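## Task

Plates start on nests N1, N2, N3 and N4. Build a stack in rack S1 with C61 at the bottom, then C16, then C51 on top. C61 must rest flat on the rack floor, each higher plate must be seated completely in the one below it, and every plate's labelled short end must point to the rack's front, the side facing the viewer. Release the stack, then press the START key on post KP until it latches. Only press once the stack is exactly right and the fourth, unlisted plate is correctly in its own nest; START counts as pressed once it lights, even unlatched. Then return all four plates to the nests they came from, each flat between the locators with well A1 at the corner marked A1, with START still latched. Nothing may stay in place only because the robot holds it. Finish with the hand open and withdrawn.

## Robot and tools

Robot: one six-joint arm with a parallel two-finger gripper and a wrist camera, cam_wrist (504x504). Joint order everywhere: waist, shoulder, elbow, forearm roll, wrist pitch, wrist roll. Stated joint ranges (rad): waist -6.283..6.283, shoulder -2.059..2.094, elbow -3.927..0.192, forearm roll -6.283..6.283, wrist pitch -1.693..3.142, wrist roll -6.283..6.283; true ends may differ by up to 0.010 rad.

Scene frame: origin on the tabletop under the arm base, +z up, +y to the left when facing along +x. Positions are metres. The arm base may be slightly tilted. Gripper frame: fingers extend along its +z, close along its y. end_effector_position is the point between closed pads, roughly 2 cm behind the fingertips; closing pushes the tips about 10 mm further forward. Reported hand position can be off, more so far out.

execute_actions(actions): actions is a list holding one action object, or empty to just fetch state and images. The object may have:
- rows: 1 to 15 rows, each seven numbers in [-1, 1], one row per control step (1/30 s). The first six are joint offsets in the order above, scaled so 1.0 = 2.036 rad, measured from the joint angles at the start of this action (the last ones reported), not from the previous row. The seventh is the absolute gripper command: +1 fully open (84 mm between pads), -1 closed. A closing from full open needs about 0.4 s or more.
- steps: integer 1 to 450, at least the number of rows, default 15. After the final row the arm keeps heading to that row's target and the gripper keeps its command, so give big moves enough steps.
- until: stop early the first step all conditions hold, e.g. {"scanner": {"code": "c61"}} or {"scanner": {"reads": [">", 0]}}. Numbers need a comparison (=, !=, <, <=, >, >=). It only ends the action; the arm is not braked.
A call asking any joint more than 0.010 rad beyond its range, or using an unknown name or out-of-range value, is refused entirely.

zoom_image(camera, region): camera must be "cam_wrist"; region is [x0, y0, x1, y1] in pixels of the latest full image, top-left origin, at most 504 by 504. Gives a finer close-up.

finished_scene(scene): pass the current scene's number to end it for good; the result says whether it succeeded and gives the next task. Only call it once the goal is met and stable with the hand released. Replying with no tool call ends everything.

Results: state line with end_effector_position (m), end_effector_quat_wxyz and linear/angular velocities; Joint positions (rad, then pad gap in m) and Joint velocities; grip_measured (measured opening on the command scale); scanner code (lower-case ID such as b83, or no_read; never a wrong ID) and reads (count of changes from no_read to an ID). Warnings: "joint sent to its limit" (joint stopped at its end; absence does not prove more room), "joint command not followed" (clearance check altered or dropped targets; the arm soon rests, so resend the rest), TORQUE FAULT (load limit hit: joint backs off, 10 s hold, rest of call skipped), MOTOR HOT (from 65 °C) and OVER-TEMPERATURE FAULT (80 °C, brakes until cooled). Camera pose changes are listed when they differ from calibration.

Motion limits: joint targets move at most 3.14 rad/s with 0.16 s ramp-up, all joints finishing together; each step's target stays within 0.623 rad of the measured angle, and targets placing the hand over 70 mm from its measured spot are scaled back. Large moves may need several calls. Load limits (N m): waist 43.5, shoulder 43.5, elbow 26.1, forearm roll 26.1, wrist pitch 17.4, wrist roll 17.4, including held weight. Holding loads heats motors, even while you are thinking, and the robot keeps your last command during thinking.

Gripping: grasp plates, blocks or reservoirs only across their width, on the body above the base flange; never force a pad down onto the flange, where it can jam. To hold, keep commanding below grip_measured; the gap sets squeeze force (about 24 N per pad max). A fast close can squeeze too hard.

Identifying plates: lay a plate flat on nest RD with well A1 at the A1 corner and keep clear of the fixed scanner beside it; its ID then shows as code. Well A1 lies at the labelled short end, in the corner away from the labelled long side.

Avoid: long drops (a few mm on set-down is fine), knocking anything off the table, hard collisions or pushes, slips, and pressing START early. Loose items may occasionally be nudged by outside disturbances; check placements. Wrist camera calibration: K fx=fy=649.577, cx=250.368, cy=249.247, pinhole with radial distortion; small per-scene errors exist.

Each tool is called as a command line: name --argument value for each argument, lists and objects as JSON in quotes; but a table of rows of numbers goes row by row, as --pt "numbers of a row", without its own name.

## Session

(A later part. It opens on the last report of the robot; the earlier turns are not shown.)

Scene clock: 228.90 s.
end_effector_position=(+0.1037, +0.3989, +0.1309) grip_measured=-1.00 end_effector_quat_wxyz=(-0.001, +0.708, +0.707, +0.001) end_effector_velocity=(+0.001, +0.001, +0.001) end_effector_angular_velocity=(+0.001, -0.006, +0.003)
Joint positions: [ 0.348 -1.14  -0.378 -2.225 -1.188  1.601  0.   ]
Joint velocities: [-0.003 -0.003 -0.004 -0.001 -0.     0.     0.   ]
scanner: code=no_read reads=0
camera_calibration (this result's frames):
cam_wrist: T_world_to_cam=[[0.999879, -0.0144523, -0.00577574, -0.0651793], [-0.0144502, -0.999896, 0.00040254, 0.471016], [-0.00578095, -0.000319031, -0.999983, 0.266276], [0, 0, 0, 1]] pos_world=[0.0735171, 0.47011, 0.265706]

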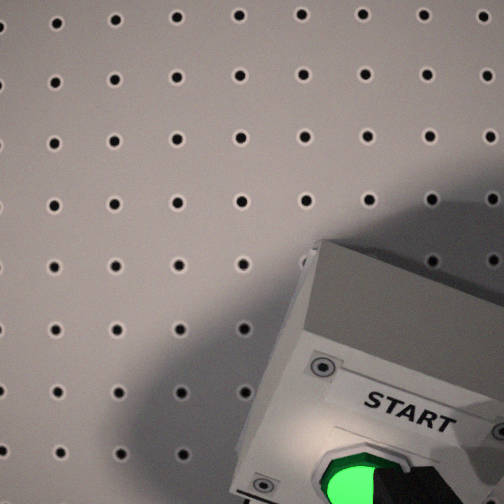

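execute_actions --actions '[{"rows":[[-0.4307,0.2652,-0.2073,0.752,0.641,0.107,1]],"steps":45}]'

execute_actions --actions '[{"rows":[[0,0.4219,-0.1311,0.752,0.6405,0.107,1]],"steps":50}]'

execute_actions --actions '[{"rows":[[0.1017,0.0246,0.0712,0.086,-0.1115,-0.0359,1]],"steps":28}]'

Scene clock: 233.27 s.
end_effector_position=(+0.5157, +0.2377, +0.5970) grip_measured=+1.00 end_effector_quat_wxyz=(+0.165, +0.540, -0.299, +0.769) end_effector_velocity=(-0.001, -0.001, +0.001) end_effector_angular_velocity=(+0.006, -0.004, -0.004)
Joint positions: [-0.528 -0.601 -0.8   -0.696  0.116  1.818  0.084]
Joint velocities: [-0.001  0.    -0.     0.006  0.005  0.    -0.   ]
scanner: code=no_read reads=0
camera_calibration (this result's frames):
cam_wrist: T_world_to_cam=[[-0.568159, -0.769443, -0.291808, 0.68205], [0.366874, 0.0805742, -0.926775, 0.415664], [0.736613, -0.633612, 0.23651, -0.235801], [0, 0, 0, 1]] pos_world=[0.408711, 0.341901, 0.640023]

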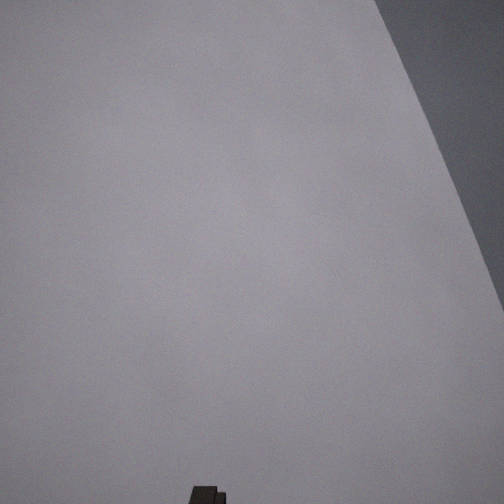

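Scene clock: 234.93 s.
end_effector_position=(+0.4495, +0.0344, +0.2299) grip_measured=+1.00 end_effector_quat_wxyz=(-0.002, -0.033, +0.999, +0.001) end_effector_velocity=(-0.000, -0.000, -0.001) end_effector_angular_velocity=(+0.002, +0.001, -0.001)
Joint positions: [-0.528  0.257 -1.067  0.835  1.419  2.036  0.084]
Joint velocities: [ 0.     0.001  0.001  0.001  0.001 -0.    -0.   ]
scanner: code=no_read reads=0
camera_calibration (this result's frames):
cam_wrist: T_world_to_cam=[[-0.05404, 0.998533, -0.00350477, 0.0227581], [0.998538, 0.0540365, -0.00108142, -0.379749], [-0.000890445, -0.00355809, -0.999993, 0.365079], [0, 0, 0, 1]] pos_world=[0.380749, -0.000905381, 0.364746]

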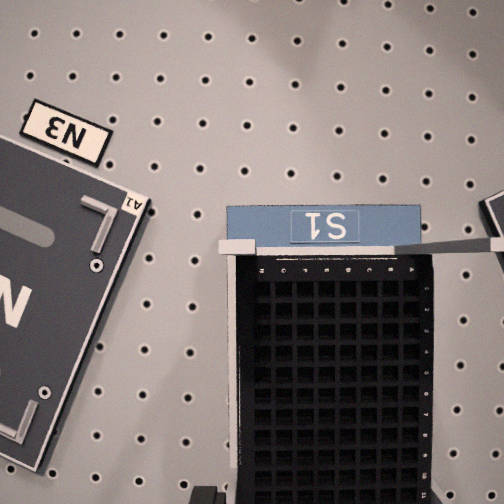

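Scene clock: 235.87 s.
end_effector_position=(+0.4467, +0.0330, +0.1217) grip_measured=+1.00 end_effector_quat_wxyz=(-0.002, -0.033, +0.999, -0.000) end_effector_velocity=(-0.001, +0.000, -0.001) end_effector_angular_velocity=(+0.001, +0.002, -0.000)
Joint positions: [-0.321  0.307 -0.922  1.01   1.192  1.963  0.084]
Joint velocities: [ 0.001  0.001  0.001 -0.     0.    -0.     0.   ]
scanner: code=no_read reads=0
camera_calibration (this result's frames):
cam_wrist: T_world_to_cam=[[-0.0523469, 0.998609, -0.00626723, 0.0232009], [0.998627, 0.052333, -0.00236823, -0.376765], [-0.00203695, -0.00638259, -0.999978, 0.257418], [0, 0, 0, 1]] pos_world=[0.377987, -0.0018084, 0.256665]

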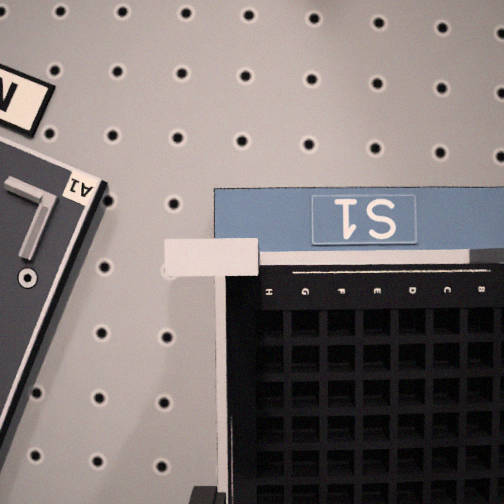

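execute_actions --actions '[{"rows":[[0.0231,0.0142,0.0069,0.025,-0.0201,-0.0138,1]],"steps":20}]'

execute_actions --actions '[{"rows":[[0,0,0,0,0,0,0]],"steps":12}]'

Scene clock: 238.30 s.
end_effector_position=(+0.4456, +0.0318, +0.0974) grip_measured=+1.00 end_effector_quat_wxyz=(-0.002, -0.034, +0.999, +0.002) end_effector_velocity=(-0.001, +0.000, -0.001) end_effector_angular_velocity=(+0.000, +0.001, -0.001)
Joint positions: [-0.274  0.336 -0.908  1.061  1.151  1.935  0.084]
Joint velocities: [ 0.001 -0.     0.001  0.    -0.001 -0.     0.   ]
scanner: code=no_read reads=0
camera_calibration (this result's frames):
cam_wrist: T_world_to_cam=[[-0.0541626, 0.998529, -0.00231248, 0.024587], [0.99853, 0.0541581, -0.00193855, -0.375736], [-0.00181046, -0.00241408, -0.999995, 0.23289], [0, 0, 0, 1]] pos_world=[0.376937, -0.00363943, 0.232218]

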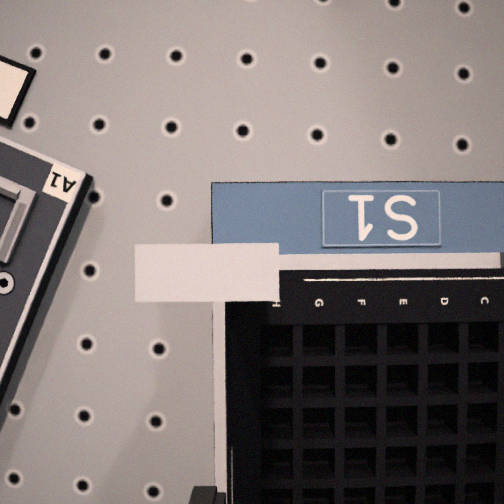

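Scene clock: 238.70 s.
end_effector_position=(+0.4458, +0.0318, +0.0975) grip_measured=+0.93 end_effector_quat_wxyz=(-0.002, -0.034, +0.999, +0.001) end_effector_velocity=(-0.000, -0.000, -0.000) end_effector_angular_velocity=(-0.000, +0.000, -0.000)
Joint positions: [-0.274  0.336 -0.908  1.061  1.151  1.935  0.082]
Joint velocities: [ 0.  0.  0.  0. -0. -0.  0.]
scanner: code=no_read reads=0
camera_calibration (this result's frames):
cam_wrist: T_world_to_cam=[[-0.0543863, 0.998517, -0.00251447, 0.0247058], [0.998519, 0.0543826, -0.00153221, -0.375961], [-0.00139319, -0.00259407, -0.999996, 0.232868], [0, 0, 0, 1]] pos_world=[0.377073, -0.00361937, 0.232353]

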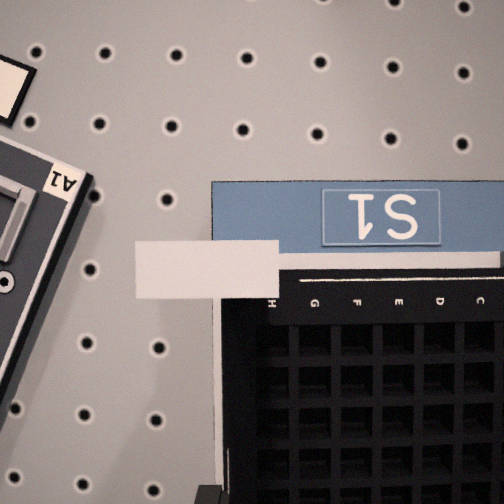

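execute_actions --actions '[{"rows":[[-0.0243,-0.0125,-0.0064,-0.024,0.0211,0.0108,0]],"steps":16}]'

execute_actions --actions '[{"rows":[[-0.0304,-0.015,-0.0098,-0.028,0.0265,0.0113,0]],"steps":16}]'

execute_actions --actions '[{"rows":[[-0.0288,-0.0079,-0.0173,-0.0236,0.0294,0.0079,0]],"steps":16}]'

execute_actions --actions '[{"rows":[[-0.0185,-0.0028,-0.0147,-0.0157,0.0213,0.0075,0]],"steps":16}]'

Scene clock: 242.53 s.
end_effector_position=(+0.4455, +0.0320, +0.1210) grip_measured=+0.93 end_effector_quat_wxyz=(-0.002, -0.033, +0.999, +0.002) end_effector_velocity=(+0.000, -0.000, +0.001) end_effector_angular_velocity=(-0.001, -0.001, +0.000)
Joint positions: [-0.323  0.311 -0.921  1.012  1.195  1.957  0.082]
Joint velocities: [-0.002 -0.001 -0.001 -0.001 -0.     0.    -0.   ]
scanner: code=no_read reads=0
camera_calibration (this result's frames):
cam_wrist: T_world_to_cam=[[-0.0524017, 0.998624, -0.00221614, 0.0236688], [0.998624, 0.052397, -0.00211722, -0.375517], [-0.00199819, -0.00232403, -0.999995, 0.256631], [0, 0, 0, 1]] pos_world=[0.376754, -0.00336387, 0.255887]

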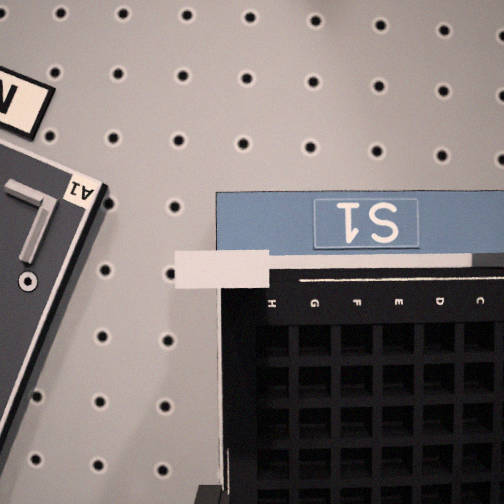

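Scene clock: 243.07 s.
end_effector_position=(+0.4451, +0.0320, +0.1518) grip_measured=+0.93 end_effector_quat_wxyz=(-0.001, -0.033, +0.999, -0.000) end_effector_velocity=(-0.000, +0.000, +0.000) end_effector_angular_velocity=(+0.001, +0.001, -0.000)
Joint positions: [-0.385  0.28  -0.941  0.955  1.248  1.98   0.082]
Joint velocities: [-0.001 -0.001  0.    -0.001  0.002  0.    -0.   ]
scanner: code=no_read reads=0
camera_calibration (this result's frames):
cam_wrist: T_world_to_cam=[[-0.0526141, 0.998594, -0.00645633, 0.0244075], [0.998614, 0.0526202, 0.000774958, -0.375528], [0.0011136, -0.00640661, -0.999979, 0.286124], [0, 0, 0, 1]] pos_world=[0.375974, -0.00277966, 0.286567]

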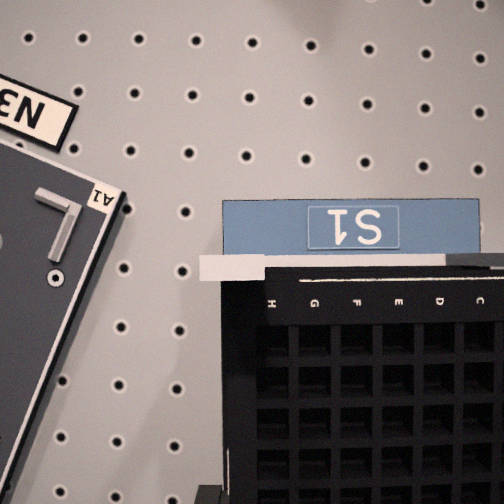

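Scene clock: 243.60 s.
end_effector_position=(+0.4453, +0.0319, +0.1809) grip_measured=+0.93 end_effector_quat_wxyz=(+0.000, -0.034, +0.999, +0.000) end_effector_velocity=(+0.001, +0.000, +0.001) end_effector_angular_velocity=(-0.001, -0.001, +0.002)
Joint positions: [-0.443  0.265 -0.975  0.907  1.308  1.996  0.082]
Joint velocities: [-0.001 -0.    -0.002 -0.001  0.001 -0.001  0.   ]
scanner: code=no_read reads=0
camera_calibration (this result's frames):
cam_wrist: T_world_to_cam=[[-0.0547843, 0.998486, -0.0049768, 0.0254854], [0.998494, 0.0547979, 0.00263453, -0.37615], [0.00290326, -0.00482497, -0.999984, 0.31441], [0, 0, 0, 1]] pos_world=[0.376067, -0.00331751, 0.315522]

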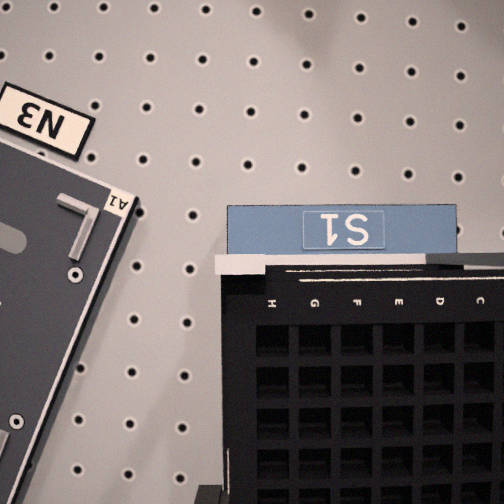

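Scene clock: 244.13 s.
end_effector_position=(+0.4453, +0.0318, +0.2004) grip_measured=+0.93 end_effector_quat_wxyz=(-0.001, -0.032, +0.999, +0.001) end_effector_velocity=(+0.000, -0.000, +0.000) end_effector_angular_velocity=(-0.000, -0.000, +0.000)
Joint positions: [-0.481  0.259 -1.005  0.875  1.351  2.011  0.082]
Joint velocities: [-0.001 -0.    -0.    -0.     0.     0.    -0.   ]
scanner: code=no_read reads=0
camera_calibration (this result's frames):
cam_wrist: T_world_to_cam=[[-0.0519061, 0.998644, -0.00389661, 0.0241895], [0.998651, 0.0519102, 0.00097644, -0.375803], [0.00117739, -0.00384067, -0.999992, 0.334664], [0, 0, 0, 1]] pos_world=[0.376158, -0.00336334, 0.335123]

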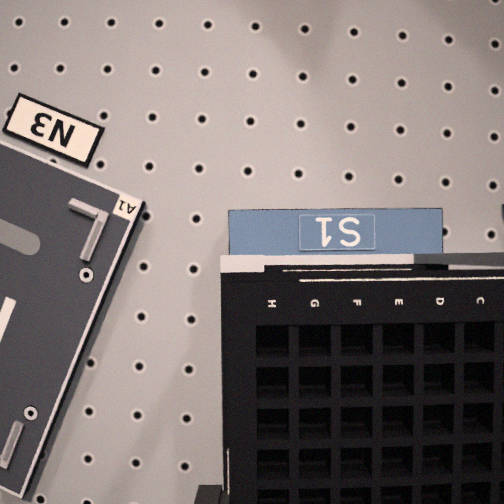

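execute_actions --actions '[]'

Scene clock: 255.77 s.
end_effector_position=(+0.4454, +0.0318, +0.2006) grip_measured=+0.93 end_effector_quat_wxyz=(-0.001, -0.032, +0.999, +0.001) end_effector_velocity=(-0.000, -0.000, -0.000) end_effector_angular_velocity=(+0.000, -0.001, -0.000)
Joint positions: [-0.481  0.259 -1.005  0.875  1.352  2.011  0.082]
Joint velocities: [-0.    -0.     0.     0.001 -0.    -0.     0.   ]
scanner: code=no_read reads=0
camera_calibration (this result's frames):
cam_wrist: T_world_to_cam=[[-0.0520481, 0.998636, -0.00403236, 0.0242671], [0.998644, 0.0520533, 0.00119535, -0.375931], [0.00140362, -0.00396467, -0.999991, 0.334713], [0, 0, 0, 1]] pos_world=[0.376214, -0.00333852, 0.335257]

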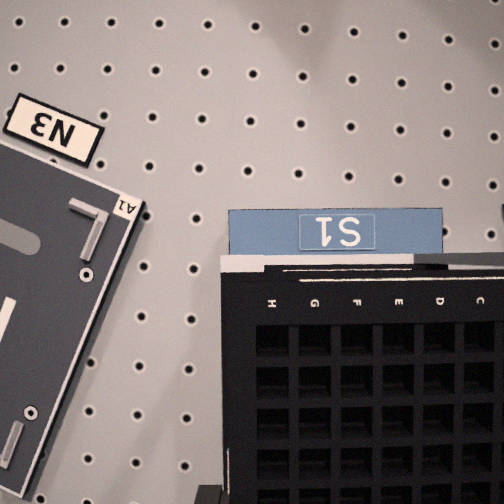

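To rack high.

execute_actions --actions '[{"rows":[[-0.0236,0,-0.0305,-0.0187,0.0339,0.0128,0]],"steps":15}]'

execute_actions --actions '[{"rows":[[0.0987,-0.2697,0.1066,0.025,0.0324,-0.0432,0]],"steps":30}]'

Scene clock: 257.67 s.
end_effector_position=(+0.4495, +0.0342, +0.2296) grip_measured=+0.93 end_effector_quat_wxyz=(-0.001, -0.032, +0.999, +0.002) end_effector_velocity=(+0.004, +0.001, +0.004) end_effector_angular_velocity=(-0.006, -0.008, +0.008)
Joint positions: [-0.529  0.259 -1.067  0.837  1.421  2.037  0.082]
Joint velocities: [-0.002 -0.004 -0.009  0.001 -0.     0.    -0.   ]
scanner: code=no_read reads=0
camera_calibration (this result's frames):
cam_wrist: T_world_to_cam=[[-0.0507221, 0.998713, -0.000579512, 0.0207663], [0.998713, 0.0507222, 0.000105752, -0.379923], [0.00013501, -0.000573402, -1, 0.364179], [0, 0, 0, 1]] pos_world=[0.380438, -0.00126026, 0.364231]

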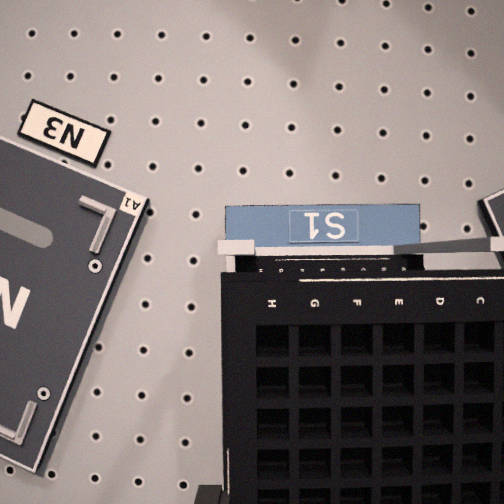

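Scene clock: 258.67 s.
end_effector_position=(+0.4241, +0.2283, +0.2231) grip_measured=+0.93 end_effector_quat_wxyz=(-0.005, -0.255, +0.967, -0.012) end_effector_velocity=(-0.000, +0.001, +0.000) end_effector_angular_velocity=(-0.001, -0.000, +0.004)
Joint positions: [-0.328 -0.289 -0.85   0.888  1.486  1.949  0.082]
Joint velocities: [ 0.001 -0.004 -0.    -0.     0.    -0.    -0.   ]
scanner: code=no_read reads=0
camera_calibration (this result's frames):
cam_wrist: T_world_to_cam=[[-0.48185, 0.875848, -0.0266559, 0.0423106], [0.876252, 0.481681, -0.0128611, -0.40798], [0.00157524, -0.0295544, -0.999562, 0.363686], [0, 0, 0, 1]] pos_world=[0.377308, 0.170207, 0.359407]

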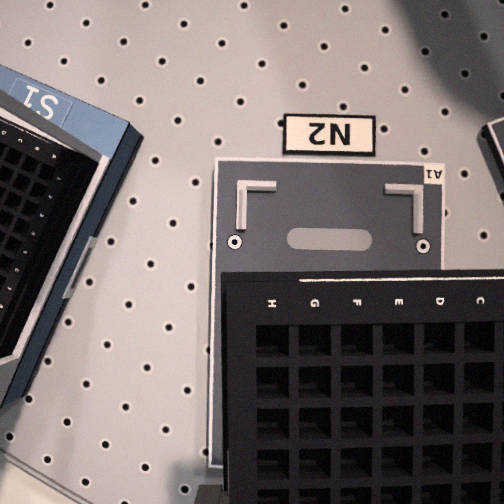

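execute_actions --actions '[{"rows":[[0.136,-0.0005,0.1365,0.0972,-0.1611,-0.053,0]],"steps":25}]'

execute_actions --actions '[{"rows":[[0.0619,0.0413,0.0025,0.0516,-0.0584,-0.0133,0]],"steps":20}]'

Scene clock: 260.50 s.
end_effector_position=(+0.3898, +0.2100, +0.0997) grip_measured=+0.93 end_effector_quat_wxyz=(-0.002, -0.255, +0.967, +0.001) end_effector_velocity=(-0.001, +0.000, -0.001) end_effector_angular_velocity=(+0.001, +0.003, -0.000)
Joint positions: [-0.051 -0.29  -0.572  1.086  1.159  1.842  0.082]
Joint velocities: [ 0.002  0.001  0.001 -0.     0.    -0.     0.   ]
scanner: code=no_read reads=0
camera_calibration (this result's frames):
cam_wrist: T_world_to_cam=[[-0.481675, 0.876345, -0.00283304, 0.036021], [0.876349, 0.481676, -0.000264392, -0.371932], [0.00113291, -0.00261008, -0.999996, 0.234457], [0, 0, 0, 1]] pos_world=[0.343027, 0.148196, 0.23446]

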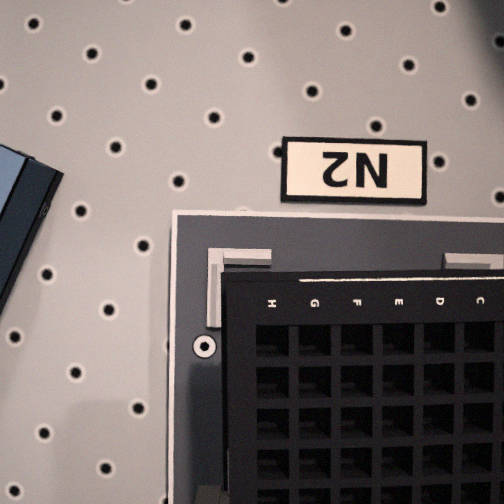

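Scene clock: 261.17 s.
end_effector_position=(+0.3914, +0.2072, +0.0552) grip_measured=+0.93 end_effector_quat_wxyz=(-0.003, -0.246, +0.969, +0.001) end_effector_velocity=(-0.001, +0.000, -0.001) end_effector_angular_velocity=(+0.001, +0.002, -0.001)
Joint positions: [ 0.074 -0.207 -0.567  1.191  1.04   1.815  0.082]
Joint velocities: [0.002 0.001 0.    0.001 0.    0.    0.   ]
scanner: code=no_read reads=0
camera_calibration (this result's frames):
cam_wrist: T_world_to_cam=[[-0.464986, 0.885316, -0.0019261, 0.0306215], [0.885316, 0.46498, -0.00304945, -0.37192], [-0.00180412, -0.00312316, -0.999993, 0.191196], [0, 0, 0, 1]] pos_world=[0.34385, 0.146423, 0.190119]

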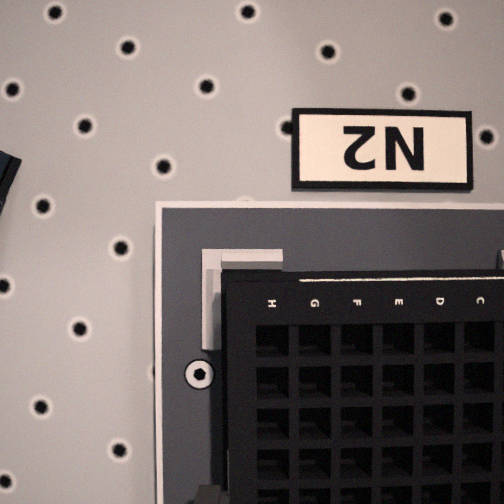

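execute_actions --actions '[{"rows":[[0.015,0.011,-0.001,0.0148,-0.0144,-0.0065,0]],"steps":15}]'

Scene clock: 263.07 s.
end_effector_position=(+0.3921, +0.2066, +0.0445) grip_measured=+0.93 end_effector_quat_wxyz=(-0.002, -0.245, +0.969, +0.000) end_effector_velocity=(+0.000, +0.000, -0.000) end_effector_angular_velocity=(+0.001, +0.000, +0.001)
Joint positions: [ 0.105 -0.184 -0.569  1.221  1.011  1.801  0.082]
Joint velocities: [ 0.001  0.    -0.001  0.     0.    -0.     0.   ]
scanner: code=no_read reads=0
camera_calibration (this result's frames):
cam_wrist: T_world_to_cam=[[-0.464112, 0.885768, -0.00387533, 0.0311476], [0.885777, 0.464109, -0.00164206, -0.37235], [0.000344091, -0.00419477, -0.999991, 0.179883], [0, 0, 0, 1]] pos_world=[0.344213, 0.145976, 0.17939]

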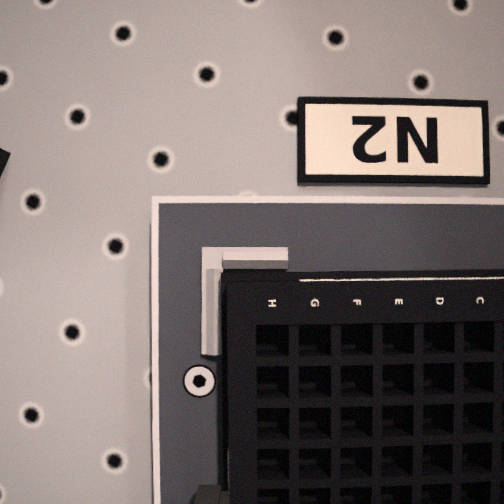

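execute_actions --actions '[{"rows":[[0,0,0,0,0,0,1]],"steps":10}]'

execute_actions --actions '[{"rows":[[-0.0766,-0.052,-0.0015,-0.0663,0.0722,0.0196,1]],"steps":20}]'

execute_actions --actions '[{"rows":[[-0.136,0,-0.1365,-0.0972,0.1616,0.053,1]],"steps":25}]'

Scene clock: 269.33 s.
end_effector_position=(+0.3921, +0.2066, +0.0445) grip_measured=+1.00 end_effector_quat_wxyz=(-0.002, -0.245, +0.969, +0.000) end_effector_velocity=(-0.000, -0.000, -0.000) end_effector_angular_velocity=(+0.000, +0.001, -0.002)
Joint positions: [ 0.105 -0.184 -0.569  1.221  1.01   1.801  0.084]
Joint velocities: [-0.001 -0.     0.001  0.     0.001  0.001  0.   ]
scanner: code=no_read reads=0
camera_calibration (this result's frames):
cam_wrist: T_world_to_cam=[[-0.46436, 0.885638, -0.00395925, 0.0312693], [0.885646, 0.464358, -0.00158711, -0.372437], [0.000432904, -0.00424348, -0.999991, 0.179862], [0, 0, 0, 1]] pos_world=[0.34429, 0.146014, 0.179393]

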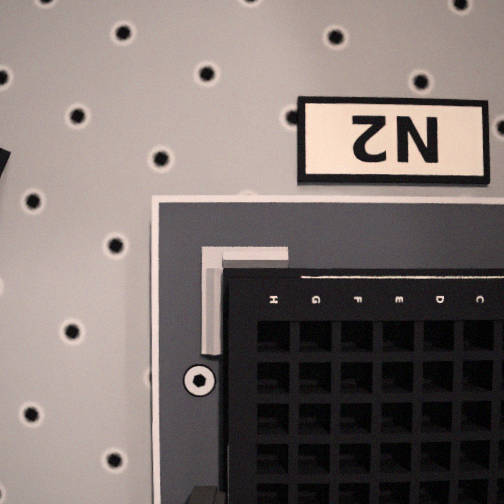

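Scene clock: 270.00 s.
end_effector_position=(+0.3898, +0.2098, +0.0995) grip_measured=+1.00 end_effector_quat_wxyz=(-0.002, -0.255, +0.967, +0.001) end_effector_velocity=(+0.001, -0.000, +0.001) end_effector_angular_velocity=(-0.002, -0.003, +0.001)
Joint positions: [-0.051 -0.29  -0.572  1.086  1.157  1.841  0.084]
Joint velocities: [-0.002 -0.001 -0.001 -0.001 -0.001  0.     0.   ]
scanner: code=no_read reads=0
camera_calibration (this result's frames):
cam_wrist: T_world_to_cam=[[-0.481833, 0.876257, -0.00335569, 0.0363624], [0.876262, 0.481834, -0.000512941, -0.371834], [0.00116742, -0.00318762, -0.999994, 0.234333], [0, 0, 0, 1]] pos_world=[0.343071, 0.148046, 0.234263]

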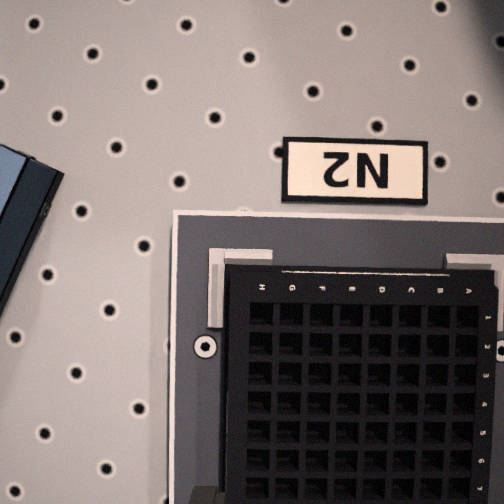

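Scene clock: 270.83 s.
end_effector_position=(+0.4241, +0.2286, +0.2229) grip_measured=+1.00 end_effector_quat_wxyz=(-0.005, -0.255, +0.967, -0.012) end_effector_velocity=(+0.001, +0.000, +0.001) end_effector_angular_velocity=(-0.001, -0.003, +0.001)
Joint positions: [-0.327 -0.29  -0.85   0.888  1.486  1.949  0.084]
Joint velocities: [-0.002 -0.001 -0.002 -0.     0.     0.     0.   ]
scanner: code=no_read reads=0
camera_calibration (this result's frames):
cam_wrist: T_world_to_cam=[[-0.482788, 0.875334, -0.0265831, 0.0425769], [0.875736, 0.482616, -0.0129623, -0.408078], [0.00148311, -0.0295378, -0.999563, 0.363599], [0, 0, 0, 1]] pos_world=[0.377385, 0.170416, 0.359282]

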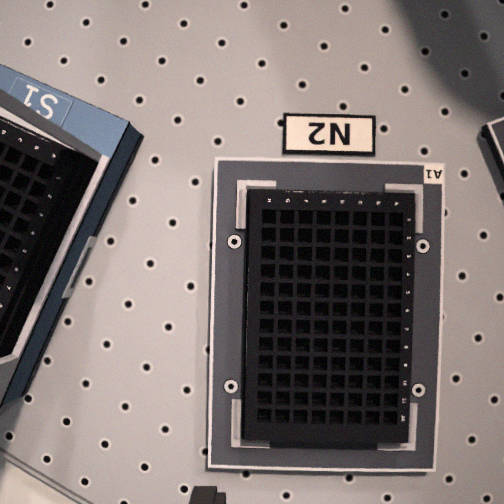

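Good. Back to rack.

execute_actions --actions '[{"rows":[[-0.0992,0.2697,-0.1066,-0.025,-0.032,0.0432,1]],"steps":30}]'

execute_actions --actions '[{"rows":[[0.0417,0.0025,0.0447,0.0344,-0.0555,-0.0201,1]],"steps":18}]'

execute_actions --actions '[{"rows":[[0.029,0.0079,0.0172,0.0236,-0.0295,-0.0079,1]],"steps":15}]'

execute_actions --actions '[{"rows":[[0.0302,0.015,0.0098,0.028,-0.0265,-0.0113,1]],"steps":15}]'

execute_actions --actions '[{"rows":[[0.0243,0.0125,0.0064,0.0241,-0.0211,-0.0108,1]],"steps":15}]'

Scene clock: 274.30 s.
end_effector_position=(+0.4494, +0.0344, +0.2297) grip_measured=+1.00 end_effector_quat_wxyz=(-0.001, -0.032, +0.999, +0.003) end_effector_velocity=(-0.000, -0.002, -0.000) end_effector_angular_velocity=(+0.000, +0.000, -0.003)
Joint positions: [-0.529  0.259 -1.067  0.837  1.421  2.037  0.084]
Joint velocities: [-0.001  0.004 -0.    -0.    -0.001 -0.    -0.   ]
scanner: code=no_read reads=0
camera_calibration (this result's frames):
cam_wrist: T_world_to_cam=[[-0.051141, 0.998691, -0.00015926, 0.0206687], [0.998691, 0.051141, 0.000347966, -0.379941], [0.000355655, -0.000141256, -1, 0.364218], [0, 0, 0, 1]] pos_world=[0.380371, -0.00115962, 0.364353]

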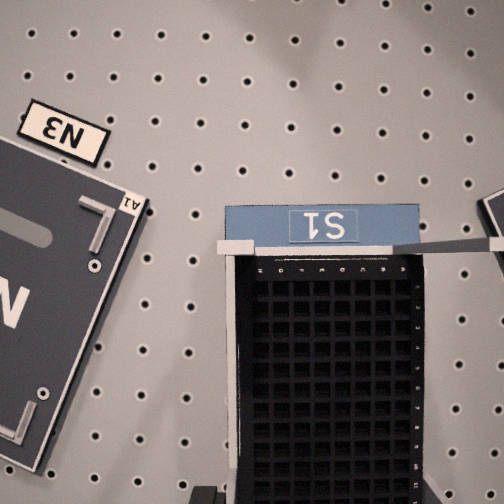

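Scene clock: 274.90 s.
end_effector_position=(+0.4458, +0.0319, +0.1818) grip_measured=+1.00 end_effector_quat_wxyz=(+0.001, -0.034, +0.999, -0.000) end_effector_velocity=(-0.001, +0.000, -0.002) end_effector_angular_velocity=(+0.003, +0.003, -0.002)
Joint positions: [-0.444  0.264 -0.976  0.907  1.308  1.996  0.084]
Joint velocities: [ 0.002  0.001  0.003  0.     0.    -0.     0.   ]
scanner: code=no_read reads=0
camera_calibration (this result's frames):
cam_wrist: T_world_to_cam=[[-0.0552405, 0.998456, -0.00582231, 0.0258504], [0.998462, 0.0552661, 0.0043358, -0.376864], [0.00465088, -0.00557385, -0.999974, 0.314487], [0, 0, 0, 1]] pos_world=[0.37625, -0.00322979, 0.316263]

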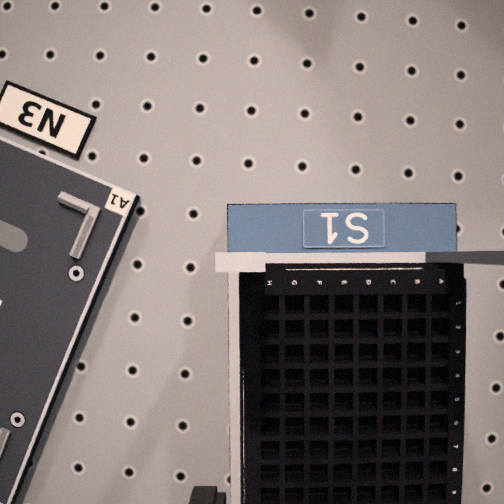

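Scene clock: 275.40 s.
end_effector_position=(+0.4453, +0.0321, +0.1524) grip_measured=+1.00 end_effector_quat_wxyz=(-0.000, -0.033, +0.999, -0.001) end_effector_velocity=(-0.003, -0.001, -0.003) end_effector_angular_velocity=(+0.004, +0.006, -0.005)
Joint positions: [-0.386  0.28  -0.941  0.955  1.248  1.98   0.084]
Joint velocities: [ 0.002  0.003  0.005 -0.     0.001 -0.    -0.   ]
scanner: code=no_read reads=0
camera_calibration (this result's frames):
cam_wrist: T_world_to_cam=[[-0.0530329, 0.998568, -0.00707649, 0.0246759], [0.99859, 0.053047, 0.00180866, -0.37594], [0.00218146, -0.0069706, -0.999973, 0.28627], [0, 0, 0, 1]] pos_world=[0.376094, -0.00270262, 0.287117]

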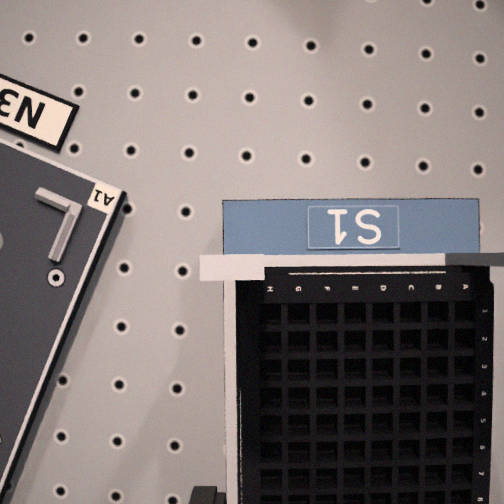

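Scene clock: 275.90 s.
end_effector_position=(+0.4462, +0.0319, +0.1221) grip_measured=+1.00 end_effector_quat_wxyz=(-0.001, -0.033, +0.999, +0.001) end_effector_velocity=(-0.003, -0.001, -0.003) end_effector_angular_velocity=(+0.003, +0.005, -0.006)
Joint positions: [-0.325  0.31  -0.921  1.012  1.194  1.957  0.084]
Joint velocities: [ 0.002  0.003  0.005  0.001 -0.    -0.    -0.   ]
scanner: code=no_read reads=0
camera_calibration (this result's frames):
cam_wrist: T_world_to_cam=[[-0.0532615, 0.998574, -0.00353391, 0.024331], [0.998581, 0.0532625, 0.000212372, -0.376567], [0.000400295, -0.00351759, -0.999994, 0.256662], [0, 0, 0, 1]] pos_world=[0.377226, -0.00333654, 0.256827]

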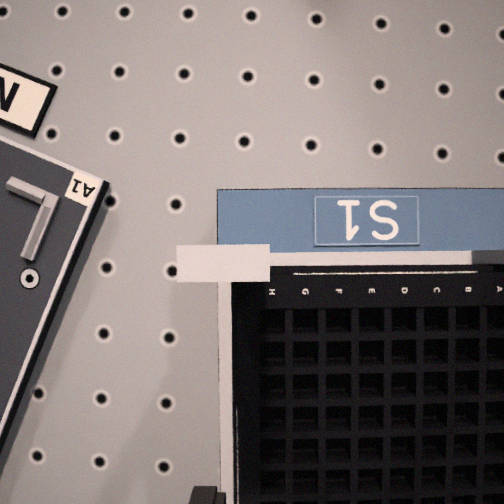

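Scene clock: 276.40 s.
end_effector_position=(+0.4464, +0.0317, +0.0984) grip_measured=+1.00 end_effector_quat_wxyz=(-0.001, -0.034, +0.999, +0.001) end_effector_velocity=(-0.003, -0.000, -0.002) end_effector_angular_velocity=(+0.003, +0.005, -0.005)
Joint positions: [-0.276  0.335 -0.909  1.061  1.151  1.935  0.084]
Joint velocities: [ 0.002  0.002  0.005  0.001  0.001  0.    -0.   ]
scanner: code=no_read reads=0
camera_calibration (this result's frames):
cam_wrist: T_world_to_cam=[[-0.0547594, 0.998494, -0.00340154, 0.0250928], [0.998499, 0.0547613, 0.000456456, -0.376716], [0.000642041, -0.00337144, -0.999994, 0.232864], [0, 0, 0, 1]] pos_world=[0.377375, -0.00364043, 0.23312]

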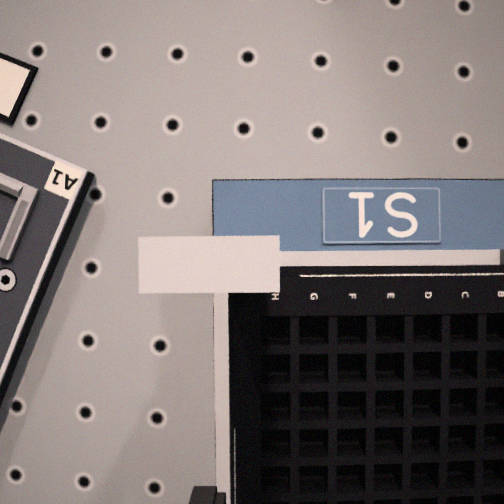

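execute_actions --actions '[{"rows":[[0.0006,-0.0013,0.0005,0.0002,0.0002,0.0012,1],[0.0006,-0.0013,0.0005,0.0002,0.0002,0.0012,1],[0.0006,-0.0013,0.0005,0.0002,0.0002,0.0012,1],[0.0006,-0.0013,0.0005,0.0002,0.0002,0.0012,1],[0.0158,0.007,0.0025,0.0144,-0.0116,-0.0047,1]],"steps":20}]'

Scene clock: 279.37 s.
end_effector_position=(+0.4466, +0.0331, +0.0841) grip_measured=+1.00 end_effector_quat_wxyz=(-0.002, -0.034, +0.999, +0.001) end_effector_velocity=(-0.001, -0.000, -0.001) end_effector_angular_velocity=(+0.000, +0.002, -0.001)
Joint positions: [-0.244  0.349 -0.904  1.09   1.128  1.926  0.084]
Joint velocities: [ 0.001  0.001  0.001 -0.    -0.    -0.     0.   ]
scanner: code=no_read reads=0
camera_calibration (this result's frames):
cam_wrist: T_world_to_cam=[[-0.0554251, 0.998457, -0.00346772, 0.0240459], [0.998462, 0.0554209, -0.0013009, -0.376857], [-0.00110671, -0.00353449, -0.999993, 0.219352], [0, 0, 0, 1]] pos_world=[0.377853, -0.00234771, 0.218944]

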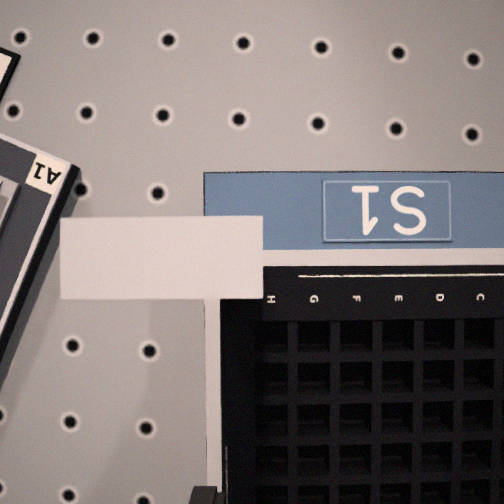

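execute_actions --actions '[{"rows":[[0,0,0,0,0,0,0]],"steps":10}]'

execute_actions --actions '[{"rows":[[-0.0395,-0.0208,-0.0084,-0.0383,0.0329,0.0167,0]],"steps":18}]'

execute_actions --actions '[{"rows":[[-0.0297,-0.0139,-0.0116,-0.028,0.027,0.0123,0]],"steps":15}]'

execute_actions --actions '[{"rows":[[-0.029,-0.0079,-0.0172,-0.0236,0.0295,0.0079,0]],"steps":15}]'

execute_actions --actions '[{"rows":[[-0.0182,-0.0025,-0.0142,-0.0157,0.0211,0.0074,0]],"steps":12}]'

execute_actions --actions '[{"rows":[[-0.0236,0,-0.0305,-0.0187,0.0339,0.0128,0]],"steps":15}]'

Scene clock: 283.17 s.
end_effector_position=(+0.4467, +0.0330, +0.0843) grip_measured=+0.93 end_effector_quat_wxyz=(-0.002, -0.034, +0.999, +0.001) end_effector_velocity=(-0.000, +0.000, -0.000) end_effector_angular_velocity=(+0.001, +0.001, -0.000)
Joint positions: [-0.244  0.349 -0.904  1.09   1.127  1.926  0.082]
Joint velocities: [ 0.     0.     0.001  0.     0.001 -0.     0.   ]
scanner: code=no_read reads=0
camera_calibration (this result's frames):
cam_wrist: T_world_to_cam=[[-0.0554949, 0.998452, -0.0038104, 0.0241909], [0.998459, 0.055492, -0.000866489, -0.377054], [-0.000653701, -0.00385261, -0.999992, 0.219316], [0, 0, 0, 1]] pos_world=[0.377959, -0.00238503, 0.21908]

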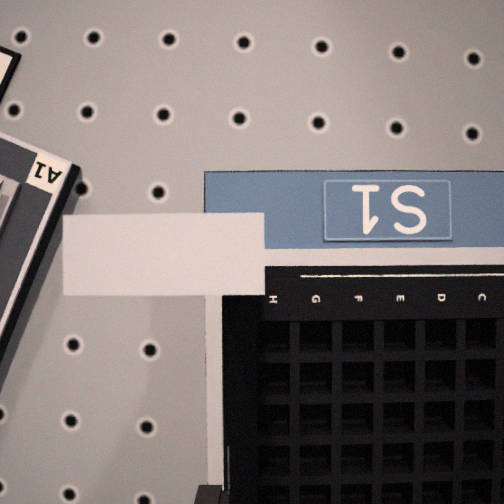

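Scene clock: 283.77 s.
end_effector_position=(+0.4466, +0.0330, +0.1224) grip_measured=+0.93 end_effector_quat_wxyz=(-0.001, -0.033, +0.999, +0.001) end_effector_velocity=(+0.001, -0.000, +0.001) end_effector_angular_velocity=(-0.003, -0.003, +0.001)
Joint positions: [-0.324  0.307 -0.921  1.013  1.195  1.96   0.082]
Joint velocities: [-0.002 -0.001 -0.002 -0.001 -0.001  0.     0.   ]
scanner: code=no_read reads=0
camera_calibration (this result's frames):
cam_wrist: T_world_to_cam=[[-0.0529298, 0.998591, -0.00375362, 0.0231656], [0.998598, 0.0529336, 0.000910794, -0.377115], [0.0011082, -0.00370015, -0.999993, 0.256652], [0, 0, 0, 1]] pos_world=[0.377527, -0.00222127, 0.257081]

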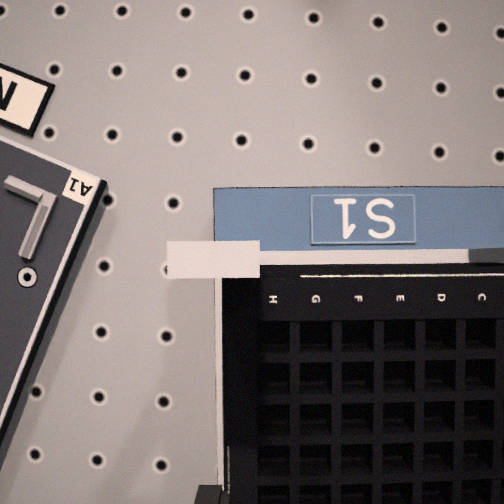

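Scene clock: 284.27 s.
end_effector_position=(+0.4469, +0.0332, +0.1528) grip_measured=+0.93 end_effector_quat_wxyz=(+0.000, -0.033, +0.999, -0.001) end_effector_velocity=(-0.000, -0.000, +0.000) end_effector_angular_velocity=(-0.001, +0.000, +0.001)
Joint positions: [-0.384  0.279 -0.944  0.956  1.249  1.985  0.082]
Joint velocities: [-0.001 -0.001 -0.    -0.001  0.    -0.001 -0.   ]
scanner: code=no_read reads=0
camera_calibration (this result's frames):
cam_wrist: T_world_to_cam=[[-0.05237, 0.998601, -0.00735067, 0.0233686], [0.998623, 0.0523901, 0.00257387, -0.377668], [0.00295538, -0.00720576, -0.99997, 0.286344], [0, 0, 0, 1]] pos_world=[0.377526, -0.00148645, 0.287479]

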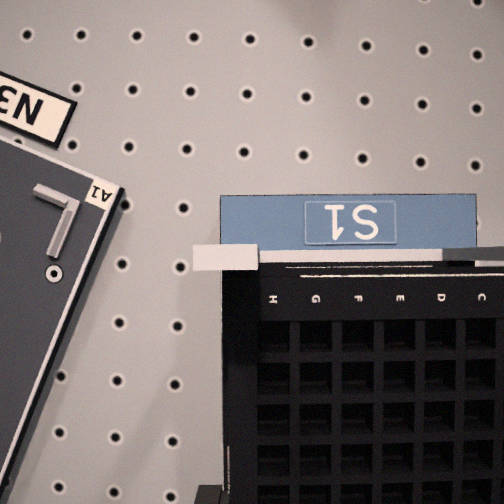

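Scene clock: 284.77 s.
end_effector_position=(+0.4472, +0.0330, +0.1823) grip_measured=+0.93 end_effector_quat_wxyz=(+0.001, -0.034, +0.999, -0.000) end_effector_velocity=(+0.000, -0.001, +0.000) end_effector_angular_velocity=(-0.003, -0.001, +0.000)
Joint positions: [-0.443  0.263 -0.979  0.908  1.309  2.001  0.082]
Joint velocities: [-0.     0.    -0.001 -0.001 -0.002  0.001 -0.   ]
scanner: code=no_read reads=0
camera_calibration (this result's frames):
cam_wrist: T_world_to_cam=[[-0.054587, 0.99849, -0.00620127, 0.0245621], [0.998495, 0.0546181, 0.00494854, -0.378468], [0.00527977, -0.00592181, -0.999969, 0.31475], [0, 0, 0, 1]] pos_world=[0.377578, -0.00198993, 0.316765]

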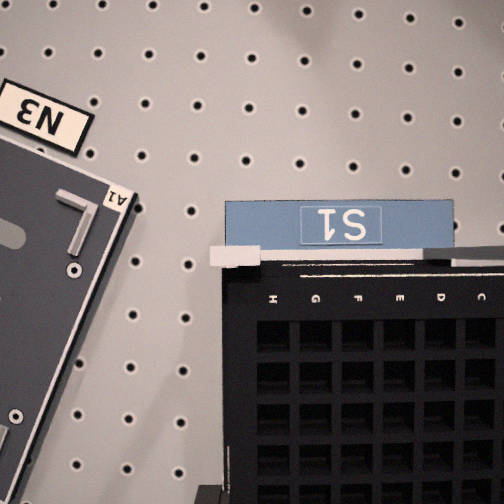

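Scene clock: 285.17 s.
end_effector_position=(+0.4470, +0.0329, +0.2014) grip_measured=+0.93 end_effector_quat_wxyz=(+0.000, -0.032, +0.999, +0.000) end_effector_velocity=(-0.000, -0.000, -0.000) end_effector_angular_velocity=(+0.000, +0.001, +0.000)
Joint positions: [-0.48   0.257 -1.008  0.876  1.352  2.016  0.082]
Joint velocities: [ 0.     0.     0.001 -0.    -0.    -0.001  0.   ]
scanner: code=no_read reads=0
camera_calibration (this result's frames):
cam_wrist: T_world_to_cam=[[-0.0515278, 0.99866, -0.00489692, 0.0231226], [0.998667, 0.0515422, 0.00287214, -0.377927], [0.00312069, -0.00474239, -0.999984, 0.334777], [0, 0, 0, 1]] pos_world=[0.37757, -0.00202482, 0.33597]

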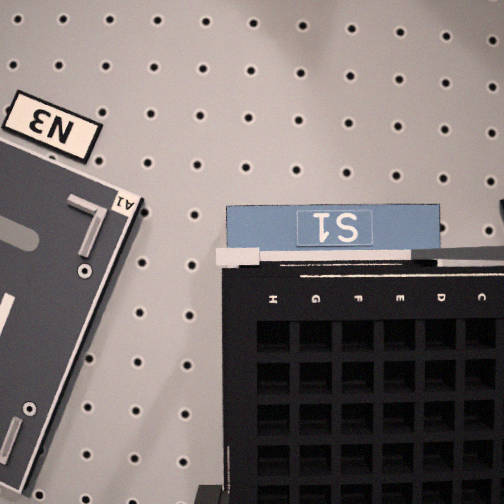

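Scene clock: 285.67 s.
end_effector_position=(+0.4511, +0.0354, +0.2304) grip_measured=+0.93 end_effector_quat_wxyz=(-0.000, -0.032, +0.999, +0.002) end_effector_velocity=(+0.003, +0.001, +0.004) end_effector_angular_velocity=(-0.006, -0.006, +0.007)
Joint positions: [-0.527  0.258 -1.07   0.838  1.421  2.042  0.082]
Joint velocities: [-0.002 -0.003 -0.007 -0.    -0.001 -0.     0.   ]
scanner: code=no_read reads=0
camera_calibration (this result's frames):
cam_wrist: T_world_to_cam=[[-0.0502865, 0.998733, -0.00164633, 0.019677], [0.998733, 0.0502893, 0.00172807, -0.381919], [0.00180867, -0.00155735, -0.999997, 0.364304], [0, 0, 0, 1]] pos_world=[0.381766, 0.000121707, 0.364996]

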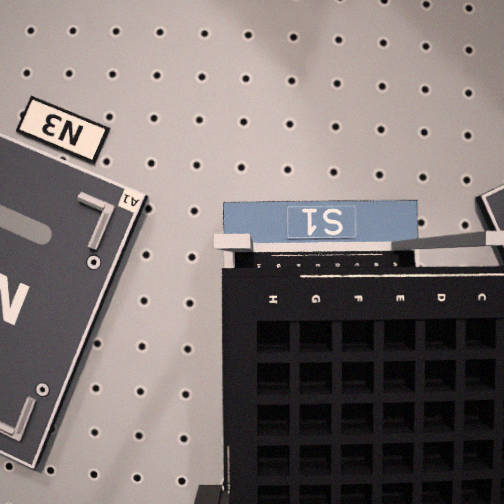

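execute_actions --actions '[{"rows":[[-0.0972,0.2544,-0.1567,-0.0496,-0.0295,0.0722,0]],"steps":30}]'

execute_actions --actions '[{"rows":[[0.1125,0.0246,0.0889,0.1105,-0.111,-0.0501,0]],"steps":25}]'

execute_actions --actions '[{"rows":[[0.0383,0.0221,0.0103,0.0462,-0.029,-0.0157,0]],"steps":20}]'

Scene clock: 288.47 s.
end_effector_position=(+0.4155, -0.1633, +0.2357) grip_measured=+0.93 end_effector_quat_wxyz=(+0.005, +0.159, +0.987, -0.001) end_effector_velocity=(-0.001, -0.001, +0.000) end_effector_angular_velocity=(-0.001, -0.001, -0.002)
Joint positions: [-0.725  0.775 -1.389  0.737  1.361  2.189  0.082]
Joint velocities: [-0.002  0.002 -0.001 -0.001 -0.001  0.     0.   ]
scanner: code=no_read reads=0
camera_calibration (this result's frames):
cam_wrist: T_world_to_cam=[[0.326942, 0.945024, -0.00620757, 0.0519693], [0.94498, -0.326836, 0.0138074, -0.378526], [0.0110194, -0.0103802, -0.999885, 0.364033], [0, 0, 0, 1]] pos_world=[0.336697, -0.16905, 0.36954]

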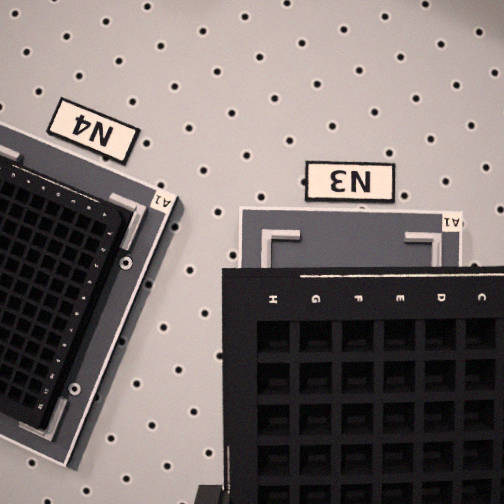

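Scene clock: 289.30 s.
end_effector_position=(+0.4163, -0.1490, +0.1000) grip_measured=+0.93 end_effector_quat_wxyz=(-0.001, +0.159, +0.987, +0.000) end_effector_velocity=(+0.000, +0.001, -0.001) end_effector_angular_velocity=(+0.001, +0.001, +0.001)
Joint positions: [-0.496  0.825 -1.208  0.962  1.135  2.087  0.082]
Joint velocities: [ 0.003  0.     0.     0.001 -0.    -0.     0.   ]
scanner: code=no_read reads=0
camera_calibration (this result's frames):
cam_wrist: T_world_to_cam=[[0.326644, 0.945132, -0.00545471, 0.0374256], [0.945147, -0.326644, 0.000906233, -0.371485], [-0.000925242, -0.00545152, -0.999985, 0.234232], [0, 0, 0, 1]] pos_world=[0.3391, -0.155439, 0.234769]

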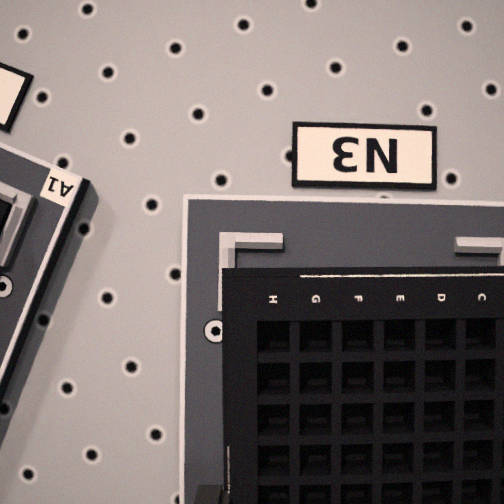

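Scene clock: 289.97 s.
end_effector_position=(+0.4137, -0.1480, +0.0568) grip_measured=+0.93 end_effector_quat_wxyz=(-0.001, +0.166, +0.986, -0.000) end_effector_velocity=(+0.001, +0.000, -0.000) end_effector_angular_velocity=(+0.000, +0.000, +0.001)
Joint positions: [-0.419  0.87  -1.187  1.056  1.076  2.055  0.082]
Joint velocities: [ 0.002  0.    -0.001  0.001  0.    -0.    -0.   ]
scanner: code=no_read reads=0
camera_calibration (this result's frames):
cam_wrist: T_world_to_cam=[[0.34031, 0.94029, -0.00665614, 0.0307618], [0.940313, -0.340306, 0.00170071, -0.36871], [-0.000665969, -0.00683762, -0.999976, 0.190659], [0, 0, 0, 1]] pos_world=[0.336361, -0.153096, 0.191486]

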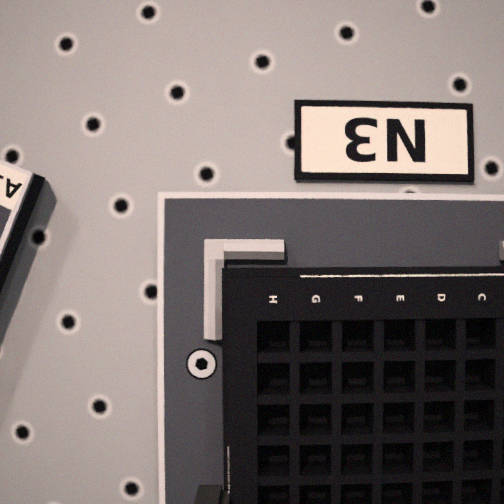

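execute_actions --actions '[{"rows":[[0.0042,0.0022,0.0022,0.006,-0.0036,0.0007,0]],"steps":15}]'

Scene clock: 292.27 s.
end_effector_position=(+0.4126, -0.1479, +0.0519) grip_measured=+0.93 end_effector_quat_wxyz=(-0.000, +0.171, +0.985, -0.001) end_effector_velocity=(-0.001, +0.000, -0.001) end_effector_angular_velocity=(+0.001, +0.002, -0.001)
Joint positions: [-0.41   0.874 -1.183  1.068  1.069  2.056  0.082]
Joint velocities: [ 0.     0.001  0.002  0.    -0.    -0.     0.   ]
scanner: code=no_read reads=0
camera_calibration (this result's frames):
cam_wrist: T_world_to_cam=[[0.34884, 0.937156, -0.00705077, 0.0270446], [0.937182, -0.348831, 0.00250904, -0.367603], [-0.000108173, -0.00748311, -0.999972, 0.185455], [0, 0, 0, 1]] pos_world=[0.335097, -0.152189, 0.186563]

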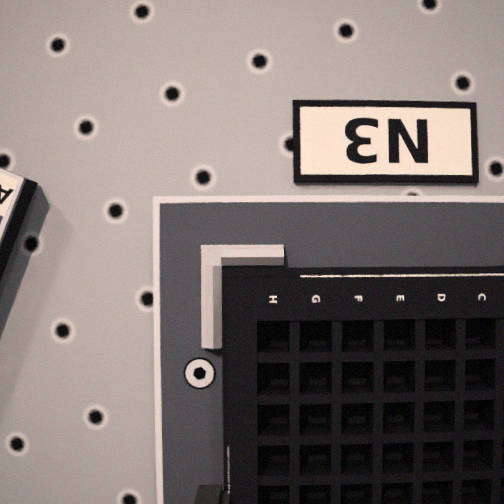

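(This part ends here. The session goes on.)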